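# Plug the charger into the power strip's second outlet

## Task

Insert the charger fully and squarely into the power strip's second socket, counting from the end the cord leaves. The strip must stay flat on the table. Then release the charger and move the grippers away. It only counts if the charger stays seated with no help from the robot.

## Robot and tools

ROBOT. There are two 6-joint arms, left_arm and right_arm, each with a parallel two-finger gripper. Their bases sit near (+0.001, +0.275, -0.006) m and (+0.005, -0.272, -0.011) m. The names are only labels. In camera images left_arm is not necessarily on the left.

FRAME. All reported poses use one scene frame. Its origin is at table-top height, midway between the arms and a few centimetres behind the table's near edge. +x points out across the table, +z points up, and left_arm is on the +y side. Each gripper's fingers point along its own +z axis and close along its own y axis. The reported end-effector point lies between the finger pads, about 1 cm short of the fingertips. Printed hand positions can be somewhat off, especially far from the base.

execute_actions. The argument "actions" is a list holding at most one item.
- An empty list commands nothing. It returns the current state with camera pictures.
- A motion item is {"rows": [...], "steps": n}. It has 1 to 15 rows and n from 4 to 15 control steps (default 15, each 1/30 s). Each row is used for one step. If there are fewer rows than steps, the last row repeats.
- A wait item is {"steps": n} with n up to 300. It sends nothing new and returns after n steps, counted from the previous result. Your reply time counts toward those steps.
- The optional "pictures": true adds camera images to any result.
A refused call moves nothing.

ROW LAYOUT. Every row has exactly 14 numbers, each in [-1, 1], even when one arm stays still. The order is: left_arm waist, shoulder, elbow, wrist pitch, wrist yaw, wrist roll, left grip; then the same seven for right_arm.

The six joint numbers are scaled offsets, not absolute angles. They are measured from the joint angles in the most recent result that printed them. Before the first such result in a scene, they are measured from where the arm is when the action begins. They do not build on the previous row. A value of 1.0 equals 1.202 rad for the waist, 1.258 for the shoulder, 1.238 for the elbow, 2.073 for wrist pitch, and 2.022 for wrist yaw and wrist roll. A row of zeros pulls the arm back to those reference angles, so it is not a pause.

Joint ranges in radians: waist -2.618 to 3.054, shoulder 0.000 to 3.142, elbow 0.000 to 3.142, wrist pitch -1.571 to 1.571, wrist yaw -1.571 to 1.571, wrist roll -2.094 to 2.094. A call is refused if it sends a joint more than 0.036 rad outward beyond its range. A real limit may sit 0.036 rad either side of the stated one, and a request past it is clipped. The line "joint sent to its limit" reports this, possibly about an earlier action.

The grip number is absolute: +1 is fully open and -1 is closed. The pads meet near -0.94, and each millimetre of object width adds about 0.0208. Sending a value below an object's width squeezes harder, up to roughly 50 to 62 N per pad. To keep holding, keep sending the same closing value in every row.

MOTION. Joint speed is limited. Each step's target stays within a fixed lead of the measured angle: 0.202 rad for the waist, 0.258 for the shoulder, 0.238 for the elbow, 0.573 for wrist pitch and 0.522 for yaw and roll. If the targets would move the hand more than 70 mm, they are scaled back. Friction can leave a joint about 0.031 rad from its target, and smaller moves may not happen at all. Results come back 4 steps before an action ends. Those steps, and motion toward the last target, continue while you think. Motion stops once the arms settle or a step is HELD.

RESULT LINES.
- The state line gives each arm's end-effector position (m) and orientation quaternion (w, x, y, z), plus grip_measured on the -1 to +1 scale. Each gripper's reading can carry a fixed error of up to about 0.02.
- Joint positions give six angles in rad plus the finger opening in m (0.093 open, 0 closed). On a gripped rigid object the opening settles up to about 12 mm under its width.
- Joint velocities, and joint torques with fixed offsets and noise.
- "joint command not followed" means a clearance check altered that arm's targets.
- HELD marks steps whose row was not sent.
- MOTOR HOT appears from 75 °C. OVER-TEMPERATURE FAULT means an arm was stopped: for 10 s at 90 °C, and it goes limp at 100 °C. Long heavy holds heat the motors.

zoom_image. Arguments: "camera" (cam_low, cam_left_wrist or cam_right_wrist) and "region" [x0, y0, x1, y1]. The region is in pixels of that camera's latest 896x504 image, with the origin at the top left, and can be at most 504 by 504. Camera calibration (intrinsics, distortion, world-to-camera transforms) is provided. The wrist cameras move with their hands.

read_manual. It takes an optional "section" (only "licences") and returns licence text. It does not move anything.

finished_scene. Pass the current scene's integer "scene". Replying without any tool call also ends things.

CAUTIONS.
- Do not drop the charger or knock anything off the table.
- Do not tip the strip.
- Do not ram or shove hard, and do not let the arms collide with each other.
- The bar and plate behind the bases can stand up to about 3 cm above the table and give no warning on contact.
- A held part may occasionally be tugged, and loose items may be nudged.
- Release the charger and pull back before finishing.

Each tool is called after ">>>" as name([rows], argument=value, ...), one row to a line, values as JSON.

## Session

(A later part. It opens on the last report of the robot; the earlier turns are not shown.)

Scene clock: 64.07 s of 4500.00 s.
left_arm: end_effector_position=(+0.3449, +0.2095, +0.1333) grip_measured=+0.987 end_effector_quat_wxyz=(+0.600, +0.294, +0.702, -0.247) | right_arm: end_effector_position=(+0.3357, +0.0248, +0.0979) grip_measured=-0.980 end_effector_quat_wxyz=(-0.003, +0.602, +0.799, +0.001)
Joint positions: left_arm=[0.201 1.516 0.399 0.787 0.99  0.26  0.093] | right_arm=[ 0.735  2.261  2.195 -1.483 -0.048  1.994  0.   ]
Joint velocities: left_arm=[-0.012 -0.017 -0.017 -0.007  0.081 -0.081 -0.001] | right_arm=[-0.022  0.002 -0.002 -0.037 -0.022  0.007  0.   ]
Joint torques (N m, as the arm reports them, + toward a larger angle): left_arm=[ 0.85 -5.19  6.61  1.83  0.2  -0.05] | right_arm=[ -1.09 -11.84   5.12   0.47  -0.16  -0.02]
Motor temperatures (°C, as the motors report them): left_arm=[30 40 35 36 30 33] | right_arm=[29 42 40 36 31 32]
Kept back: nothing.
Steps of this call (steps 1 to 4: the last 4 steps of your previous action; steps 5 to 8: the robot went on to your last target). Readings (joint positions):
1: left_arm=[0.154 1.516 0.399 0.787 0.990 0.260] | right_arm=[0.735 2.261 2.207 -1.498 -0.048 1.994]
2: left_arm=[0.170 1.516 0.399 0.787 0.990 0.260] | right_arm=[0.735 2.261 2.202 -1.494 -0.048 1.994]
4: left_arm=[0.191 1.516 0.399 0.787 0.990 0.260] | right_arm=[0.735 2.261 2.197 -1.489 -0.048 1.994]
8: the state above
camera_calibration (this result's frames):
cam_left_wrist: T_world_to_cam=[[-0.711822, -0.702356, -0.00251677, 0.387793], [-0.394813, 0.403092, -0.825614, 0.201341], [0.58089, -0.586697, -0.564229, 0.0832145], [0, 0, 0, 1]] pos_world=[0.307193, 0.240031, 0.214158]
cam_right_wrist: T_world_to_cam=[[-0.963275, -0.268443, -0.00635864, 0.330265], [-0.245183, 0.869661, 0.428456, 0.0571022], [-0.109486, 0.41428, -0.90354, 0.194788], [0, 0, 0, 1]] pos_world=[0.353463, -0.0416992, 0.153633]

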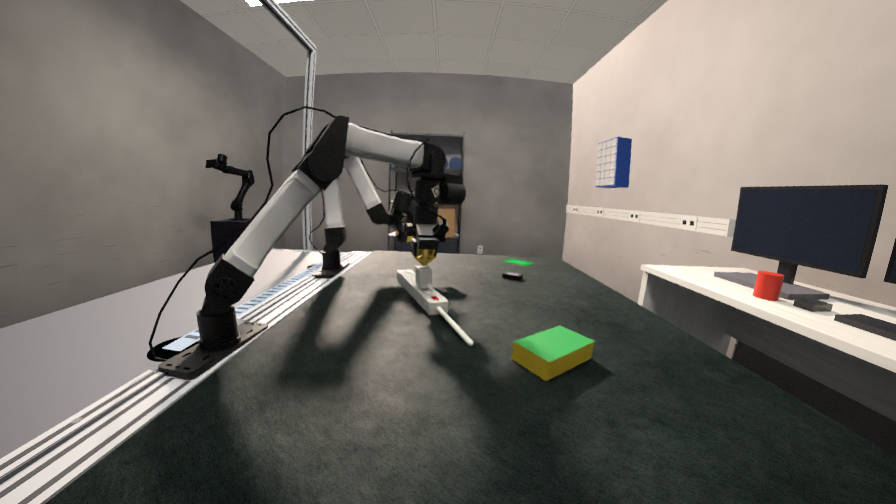

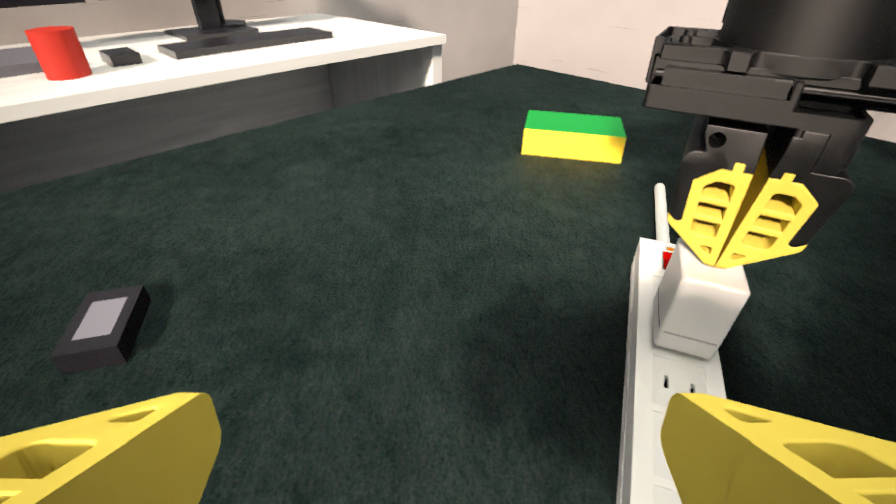

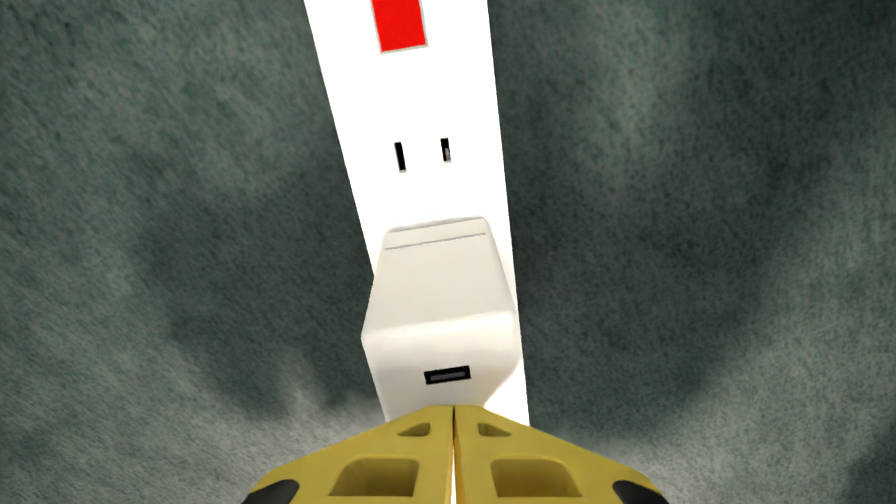

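>>> execute_actions([
  {"rows": [[0,0,0,0,0,0,1,0,0.01,-0.013,0.005,0,0,-1],[0,0,0,0,0,0,1,0,0.018,-0.013,0.005,0,0,-1],[0,0,0,0,0,0,1,0,0.025,-0.014,0.005,0,0,-1],[0,0,0,0,0,0,1,0,0.032,-0.016,0.005,0,0,-1],[0,0,0,0,0,0,1,0,0.04,-0.018,0.005,0,0,-1],[0,0,0,0,0,0,1,0,0.048,-0.021,0.005,0,0,-1],[0,0,0,0,0,0,1,0,0.056,-0.024,0.005,0,0,-1],[0,0,0,0,0,0,1,0,0.064,-0.027,0.005,0,0,-1],[0,0,0,0,0,0,1,0,0.072,-0.03,0.005,0,0,-1],[0,0,0,0,0,0,1,0,0.08,-0.033,0.005,0,0,-1],[0,0,0,0,0,0,1,0,0.088,-0.036,0.005,0,0,-1],[0,0,0,0,0,0,1,0,0.096,-0.039,0.005,0,0,-1],[0,0,0,0,0,0,1,0,0.104,-0.042,0.005,0,0,-1],[0,0,0,0,0,0,1,0,0.112,-0.045,0.005,0,0,-1],[0,0,0,0,0,0,1,0,0.12,-0.047,0.005,0,0,-1]], "steps": 15},
])

>>> execute_actions([
  {"steps": 9},
], pictures=true)

Scene clock: 64.80 s of 4500.00 s.
left_arm: end_effector_position=(+0.3449, +0.2095, +0.1333) grip_measured=+0.987 end_effector_quat_wxyz=(+0.600, +0.294, +0.702, -0.247) | right_arm: end_effector_position=(+0.3365, +0.0253, +0.0923) grip_measured=-0.980 end_effector_quat_wxyz=(-0.004, +0.602, +0.799, -0.004)
Joint positions: left_arm=[0.201 1.516 0.399 0.787 0.99  0.26  0.093] | right_arm=[ 0.735  2.274  2.195 -1.479 -0.049  1.994  0.   ]
Joint velocities: left_arm=[-0.007 -0.002 -0.002 -0.11  -0.022 -0.007  0.001] | right_arm=[ 0.007  0.027 -0.007  0.022 -0.007 -0.007  0.   ]
Joint torques (N m, as the arm reports them, + toward a larger angle): left_arm=[ 0.15 -5.16  6.64  1.92  0.23 -0.03] | right_arm=[ 0.14 -4.72  2.9   0.42 -0.13 -0.01]
Motor temperatures (°C, as the motors report them): left_arm=[30 40 35 36 30 33] | right_arm=[29 42 40 36 31 32]
Steps of this call (steps 1 to 11: the robot went on to your last target; steps 12 to 22: the first 11 steps of this action). Readings (joint positions):
12: left_arm=[0.201 1.516 0.399 0.787 0.990 0.260] | right_arm=[0.735 2.261 2.195 -1.479 -0.048 1.994]
13: left_arm=[0.201 1.516 0.399 0.787 0.990 0.260] | right_arm=[0.735 2.261 2.195 -1.479 -0.048 1.994]
15: left_arm=[0.201 1.516 0.399 0.787 0.990 0.260] | right_arm=[0.735 2.264 2.195 -1.479 -0.048 1.994]
19: left_arm=[0.201 1.516 0.399 0.787 0.990 0.260] | right_arm=[0.735 2.272 2.195 -1.479 -0.049 1.994]
22: the state above

Scene clock: 65.10 s of 4500.00 s.
left_arm: end_effector_position=(+0.3449, +0.2095, +0.1333) grip_measured=+0.987 end_effector_quat_wxyz=(+0.600, +0.294, +0.702, -0.247) | right_arm: end_effector_position=(+0.3379, +0.0248, +0.0864) grip_measured=-0.980 end_effector_quat_wxyz=(-0.004, +0.602, +0.798, -0.009)
Joint positions: left_arm=[0.201 1.516 0.399 0.787 0.99  0.26  0.093] | right_arm=[ 0.734  2.288  2.196 -1.476 -0.045  1.994  0.   ]
Joint velocities: left_arm=[-0.022 -0.022  0.002  0.037 -0.007 -0.007 -0.   ] | right_arm=[ 0.012  0.007 -0.002 -0.007  0.037 -0.037  0.   ]
Joint torques (N m, as the arm reports them, + toward a larger angle): left_arm=[ 0.15 -5.19  6.65  1.92  0.23 -0.04] | right_arm=[ 0.29 -2.66  1.78  0.35 -0.19 -0.03]
Motor temperatures (°C, as the motors report them): left_arm=[30 40 35 36 30 33] | right_arm=[29 42 40 36 31 32]
Kept back: nothing.
Steps of this call (steps 1 to 4: the last 4 steps of your previous action; steps 5 to 9: the robot went on to your last target). Readings (joint positions):
1: left_arm=[0.201 1.516 0.399 0.787 0.990 0.260] | right_arm=[0.735 2.277 2.195 -1.479 -0.049 1.994]
2: left_arm=[0.201 1.516 0.399 0.787 0.990 0.260] | right_arm=[0.735 2.283 2.195 -1.479 -0.049 1.994]
4: left_arm=[0.201 1.516 0.399 0.787 0.990 0.260] | right_arm=[0.734 2.288 2.196 -1.475 -0.046 1.994]
8: left_arm=[0.201 1.516 0.399 0.787 0.990 0.260] | right_arm=[0.734 2.288 2.196 -1.476 -0.045 1.994]
9: the state above
camera_calibration (this result's frames):
cam_left_wrist: T_world_to_cam=[[-0.711822, -0.702356, -0.00251677, 0.387793], [-0.394813, 0.403092, -0.825614, 0.201341], [0.58089, -0.586697, -0.564229, 0.0832145], [0, 0, 0, 1]] pos_world=[0.307193, 0.240031, 0.214158]
cam_right_wrist: T_world_to_cam=[[-0.963665, -0.266932, 0.00982569, 0.330985], [-0.238512, 0.876459, 0.41825, 0.0610163], [-0.120256, 0.400709, -0.908279, 0.189006], [0, 0, 0, 1]] pos_world=[0.356241, -0.0408642, 0.142898]

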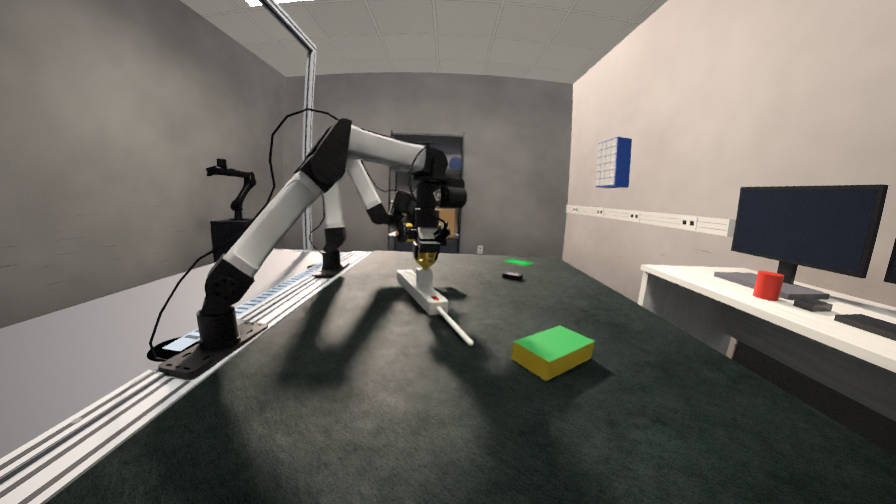

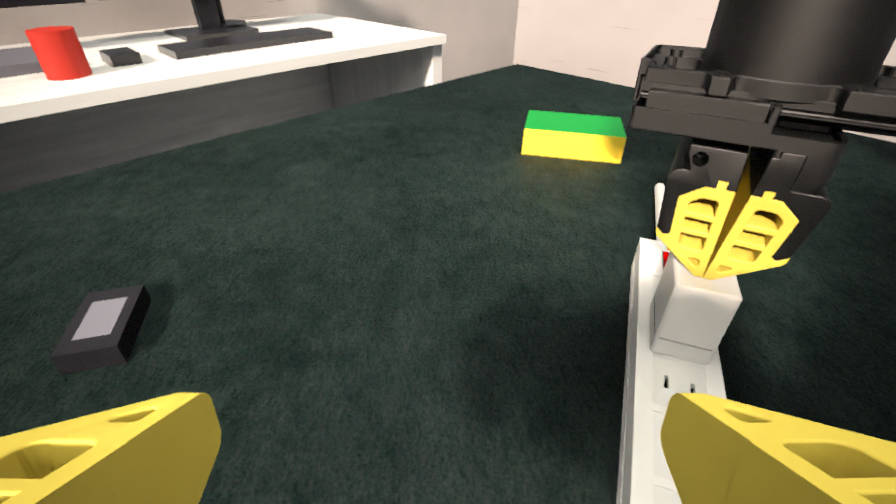

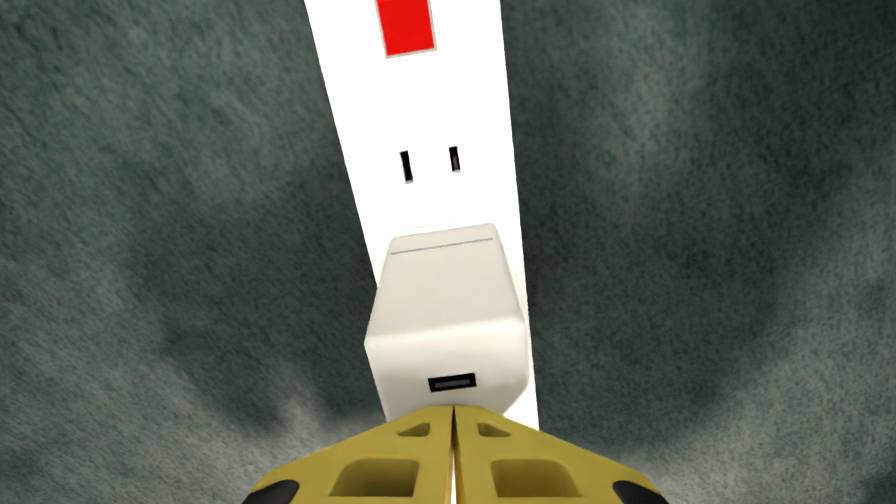

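>>> execute_actions([
  {"rows": [[0,0,0,0,0,0,1,0,0.06,-0.03,0,0,0,-1],[0,0,0,0,0,0,1,0,0.025,-0.015,0,0,0,-1],[0,0,0,0,0,0,1,0,-0.005,0,0,0,0,-1],[0,0,0,0,0,0,1,0,-0.025,0,0,0,0,-1],[0,0,0,0,0,0,1,0,-0.045,0,0,0,0,-1],[0,0,0,0,0,0,1,0,-0.067,0,0,0,0,-1],[0,0,0,0,0,0,1,-0.005,-0.09,0,0,0,0,-1],[0,0,0,0,0,0,1,-0.015,-0.113,0,0,0,0,-1],[0,0,0,0,0,0,1,-0.03,-0.136,0,0,0,0,-1],[0,0,0,0,0,0,1,-0.05,-0.158,0,0,0,0,-1],[0,0,0,0,0,0,1,-0.073,-0.178,0,0,0,0,-1],[0,0,0,0,0,0,1,-0.098,-0.196,0,0,0,0,-1],[0,0,0,0,0,0,1,-0.124,-0.212,0,0,0,0,-1],[0,0,0,0,0,0,1,-0.15,-0.225,0,0,0,0,-1],[0,0,0,0,0,0,1,-0.176,-0.235,0,0,0,0,-1]], "steps": 15},
])

Scene clock: 65.73 s of 4500.00 s.
left_arm: end_effector_position=(+0.3449, +0.2095, +0.1333) grip_measured=+0.987 end_effector_quat_wxyz=(+0.600, +0.294, +0.702, -0.247) | right_arm: end_effector_position=(+0.3395, +0.0211, +0.1441) grip_measured=-0.980 end_effector_quat_wxyz=(+0.011, +0.605, +0.794, +0.058)
Joint positions: left_arm=[0.201 1.516 0.399 0.787 0.99  0.26  0.093] | right_arm=[ 0.719  2.154  2.197 -1.474 -0.048  1.994  0.   ]
Joint velocities: left_arm=[ 0.027  0.012  0.002 -0.051  0.022 -0.007  0.   ] | right_arm=[-0.325 -0.969 -0.007 -0.037 -0.125 -0.022  0.   ]
Joint torques (N m, as the arm reports them, + toward a larger angle): left_arm=[ 0.16 -5.2   6.59  1.93  0.23 -0.04] | right_arm=[ -3.79 -13.4    6.4    0.65  -0.01  -0.03]
Motor temperatures (°C, as the motors report them): left_arm=[30 40 35 36 30 33] | right_arm=[29 42 40 36 31 32]
Steps of this call (steps 1 to 8: the robot went on to your last target; steps 9 to 19: the first 11 steps of this action). Readings (joint positions):
9: left_arm=[0.201 1.516 0.399 0.787 0.990 0.260] | right_arm=[0.734 2.288 2.196 -1.476 -0.045 1.994]
10: left_arm=[0.201 1.516 0.399 0.787 0.990 0.260] | right_arm=[0.734 2.285 2.197 -1.476 -0.045 1.994]
12: left_arm=[0.201 1.516 0.399 0.787 0.990 0.260] | right_arm=[0.734 2.279 2.197 -1.475 -0.045 1.994]
16: left_arm=[0.201 1.516 0.399 0.787 0.990 0.260] | right_arm=[0.734 2.241 2.197 -1.475 -0.045 1.994]
19: the state above

>>> execute_actions([
  {"rows": [[0,0,0,0,0,0,1,-0.188,-0.137,0,0,0,0,-1],[0,0,0,0,0,0,1,-0.212,-0.144,0,0,0,0,-1],[0,0,0,0,0,0,1,-0.235,-0.15,0,0,0,0,-1],[0,0,0,0,0,0,1,-0.257,-0.155,0,0,0,0,-1],[0,0,0,0,0,0,1,-0.277,-0.158,0,0,0,0,-1],[0,0,0,0,0,0,1,-0.295,-0.16,0,0,0,0,-1],[0,0,0,0,0,0,1,-0.311,-0.16,0,0,0,0,-1],[0,0,0,0,0,0,1,-0.325,-0.16,0,0,0,0,-1],[0,0,0,0,0,0,1,-0.336,-0.16,0,0,0,0,-1],[0,0,0,0,0,0,1,-0.344,-0.16,0,0,0,0,-1],[0,0,0,0,0,0,1,-0.35,-0.16,0,0,0,0,-1]], "steps": 15},
], pictures=true)

>>> zoom_image(camera="cam_left_wrist", region=[580, 200, 800, 420])

>>> zoom_image(camera="cam_low", region=[370, 240, 490, 330])

Scene clock: 66.50 s of 4500.00 s.
left_arm: end_effector_position=(+0.3449, +0.2095, +0.1333) grip_measured=+0.987 end_effector_quat_wxyz=(+0.600, +0.294, +0.702, -0.247) | right_arm: end_effector_position=(+0.4084, -0.1335, +0.2268) grip_measured=-0.980 end_effector_quat_wxyz=(+0.065, +0.740, +0.654, +0.144)
Joint positions: left_arm=[0.201 1.516 0.399 0.787 0.99  0.26  0.093] | right_arm=[ 0.318  1.973  2.197 -1.473 -0.05   1.994  0.   ]
Joint velocities: left_arm=[-0.002  0.007  0.002 -0.066 -0.066  0.007  0.   ] | right_arm=[-0.422 -0.051 -0.017 -0.022  0.007  0.007  0.   ]
Joint torques (N m, as the arm reports them, + toward a larger angle): left_arm=[ 0.16 -5.19  6.62  1.92  0.23 -0.03] | right_arm=[  0.53 -10.92   6.41   1.11  -0.15  -0.03]
Motor temperatures (°C, as the motors report them): left_arm=[30 40 35 36 30 33] | right_arm=[29 42 40 35 31 32]
Steps of this call (steps 1 to 4: the last 4 steps of your previous action; steps 5 to 12: the robot went on to your last target; steps 13 to 23: the first 11 steps of this action). Readings (joint positions):
13: left_arm=[0.201 1.516 0.399 0.787 0.990 0.260] | right_arm=[0.516 1.981 2.197 -1.473 -0.042 1.994]
14: left_arm=[0.201 1.516 0.399 0.787 0.990 0.260] | right_arm=[0.513 1.981 2.197 -1.473 -0.044 1.994]
16: left_arm=[0.201 1.516 0.399 0.787 0.990 0.260] | right_arm=[0.488 1.981 2.197 -1.473 -0.049 1.994]
20: left_arm=[0.201 1.516 0.399 0.787 0.990 0.260] | right_arm=[0.382 1.978 2.197 -1.473 -0.051 1.994]
23: the state above
camera_calibration (this result's frames):
cam_left_wrist: T_world_to_cam=[[-0.711822, -0.702356, -0.00251677, 0.387793], [-0.394813, 0.403092, -0.825614, 0.201341], [0.58089, -0.586697, -0.564229, 0.0832145], [0, 0, 0, 1]] pos_world=[0.307193, 0.240031, 0.214158]
cam_right_wrist: T_world_to_cam=[[-0.945292, 0.144413, -0.292519, 0.471349], [-0.0301789, 0.854122, 0.519196, 0.0468525], [0.324826, 0.49962, -0.803037, 0.195978], [0, 0, 0, 1]] pos_world=[0.383318, -0.206001, 0.27093]

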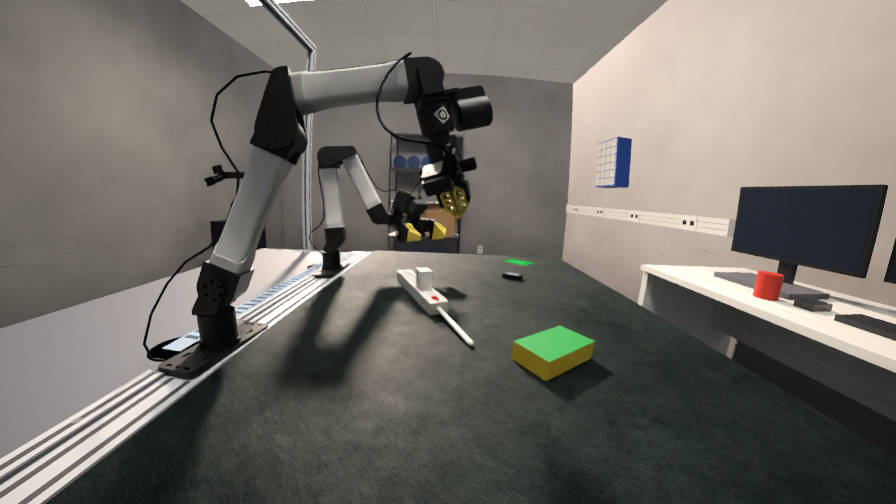

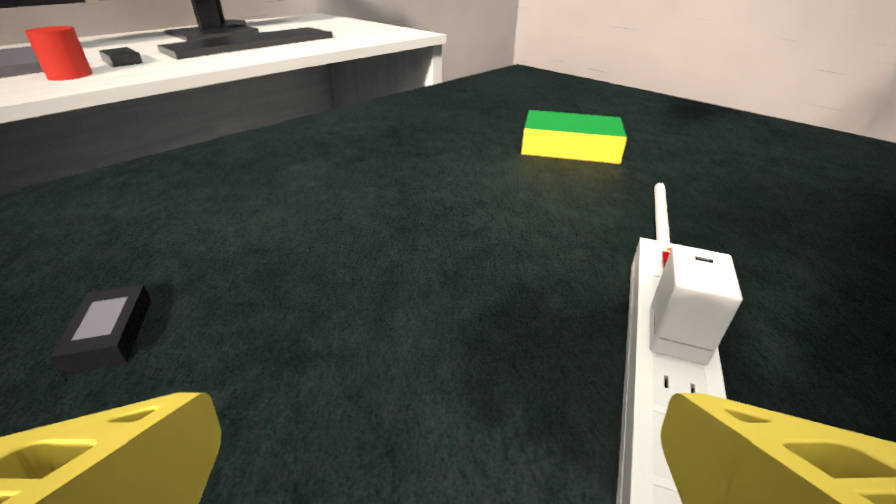

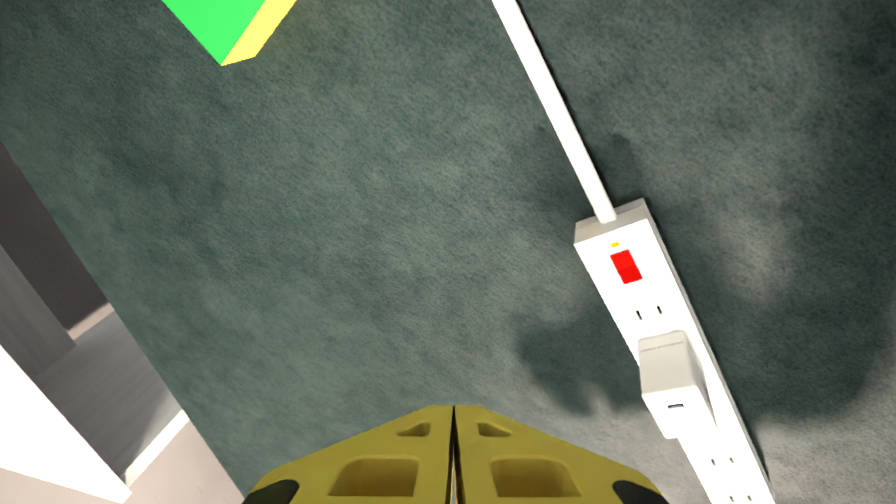

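Region (580, 200, 800, 420) of cam_left_wrist's 896x504 image, scaled by 2.291, with more detail than that image has.

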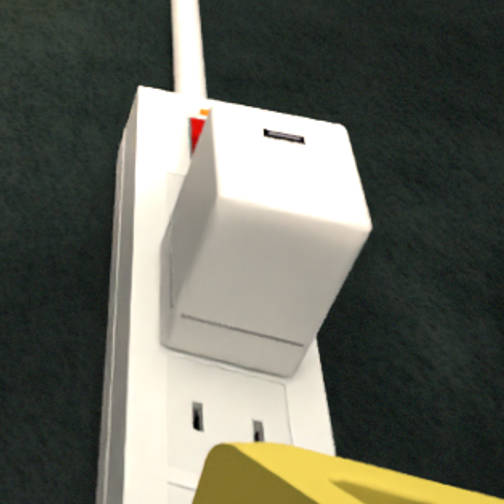

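Region (370, 240, 490, 330) of cam_low's 896x504 image, scaled by 4.200, with more detail than that image has; it fills the top 378 rows of this view, and the rest is white.

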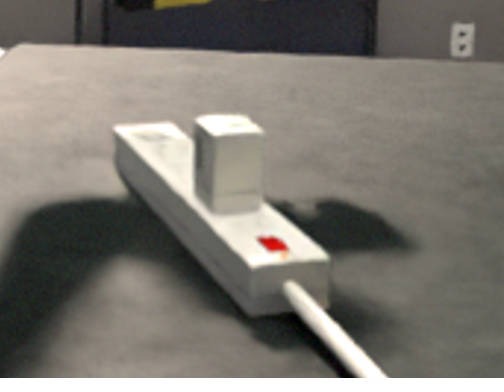

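>>> execute_actions(actions=[])

Scene clock: 66.67 s of 4500.00 s.
left_arm: end_effector_position=(+0.3449, +0.2095, +0.1333) grip_measured=+0.987 end_effector_quat_wxyz=(+0.600, +0.294, +0.702, -0.247) | right_arm: end_effector_position=(+0.4101, -0.1410, +0.2291) grip_measured=-0.980 end_effector_quat_wxyz=(+0.068, +0.745, +0.647, +0.146)
Joint positions: left_arm=[0.201 1.516 0.399 0.787 0.99  0.26  0.093] | right_arm=[ 0.3    1.969  2.197 -1.473 -0.048  1.994  0.   ]
Joint velocities: left_arm=[-0.002 -0.012 -0.017 -0.022  0.037  0.051 -0.001] | right_arm=[ 0.007 -0.007  0.002 -0.022  0.022 -0.007  0.   ]
Joint torques (N m, as the arm reports them, + toward a larger angle): left_arm=[ 0.19 -5.17  6.64  1.92  0.23 -0.04] | right_arm=[ -0.03 -10.77   6.44   1.11  -0.15  -0.04]
Motor temperatures (°C, as the motors report them): left_arm=[30 40 35 36 30 33] | right_arm=[29 43 40 35 31 32]
Kept back: nothing.
Steps of this call (steps 1 to 4: the last 4 steps of your previous action; step 5: the robot went on to your last target). Readings (joint positions):
1: left_arm=[0.201 1.516 0.399 0.787 0.990 0.260] | right_arm=[0.307 1.971 2.197 -1.473 -0.049 1.994]
2: left_arm=[0.201 1.516 0.399 0.787 0.990 0.260] | right_arm=[0.301 1.970 2.197 -1.473 -0.048 1.994]
4: left_arm=[0.201 1.516 0.399 0.787 0.990 0.260] | right_arm=[0.300 1.969 2.197 -1.473 -0.048 1.994]
5: the state above
camera_calibration (this result's frames):
cam_left_wrist: T_world_to_cam=[[-0.711822, -0.702356, -0.00251677, 0.387793], [-0.394813, 0.403092, -0.825614, 0.201341], [0.58089, -0.586697, -0.564229, 0.0832145], [0, 0, 0, 1]] pos_world=[0.307193, 0.240031, 0.214158]
cam_right_wrist: T_world_to_cam=[[-0.940897, 0.161559, -0.297675, 0.476486], [-0.017627, 0.854348, 0.519402, 0.0470357], [0.338232, 0.493951, -0.801006, 0.194208], [0, 0, 0, 1]] pos_world=[0.383466, -0.213095, 0.272969]

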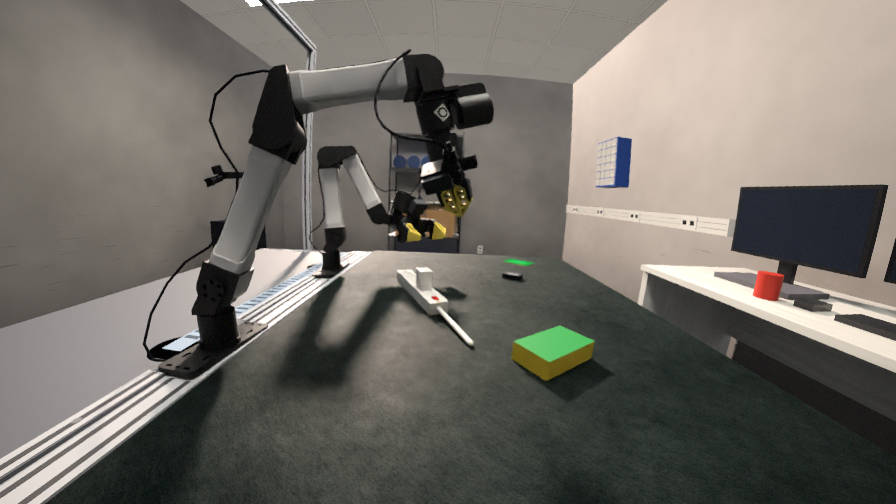

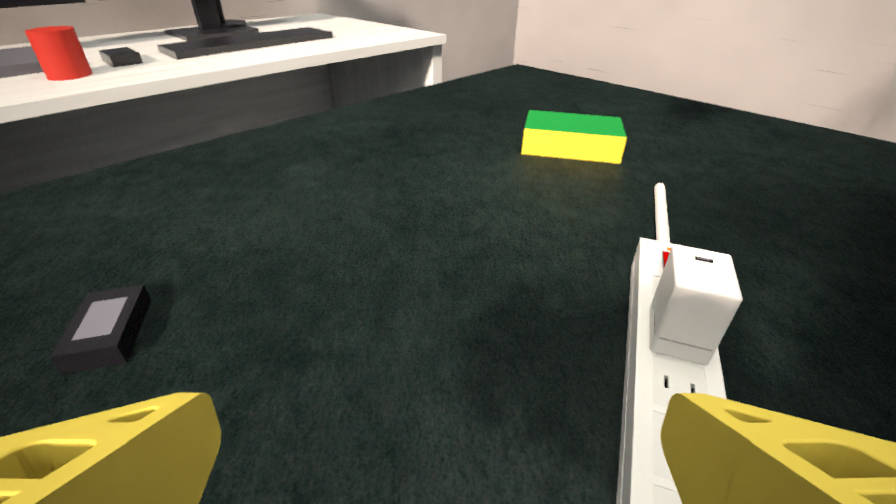

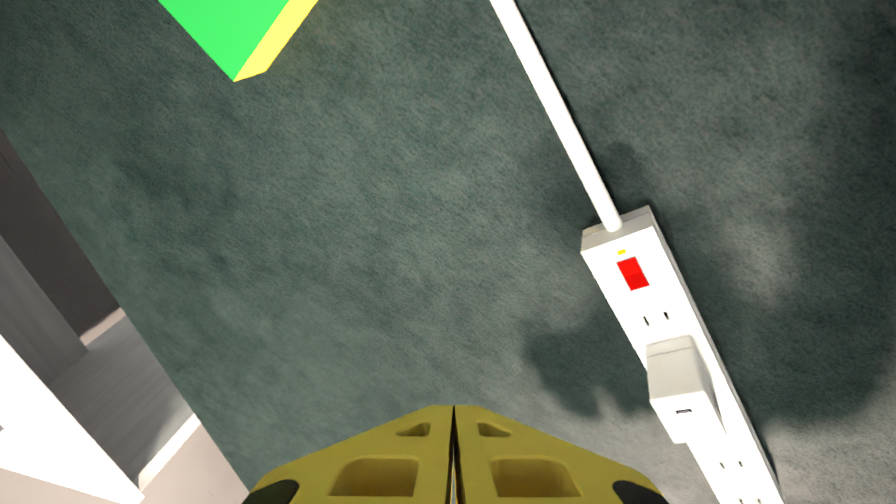

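The charger sits flush in the second outlet from the cord end. Outlet 1 is empty, the strip is lying flat and both arms are clear.

>>> finished_scene(scene=2)

The scene is finished: the task was done.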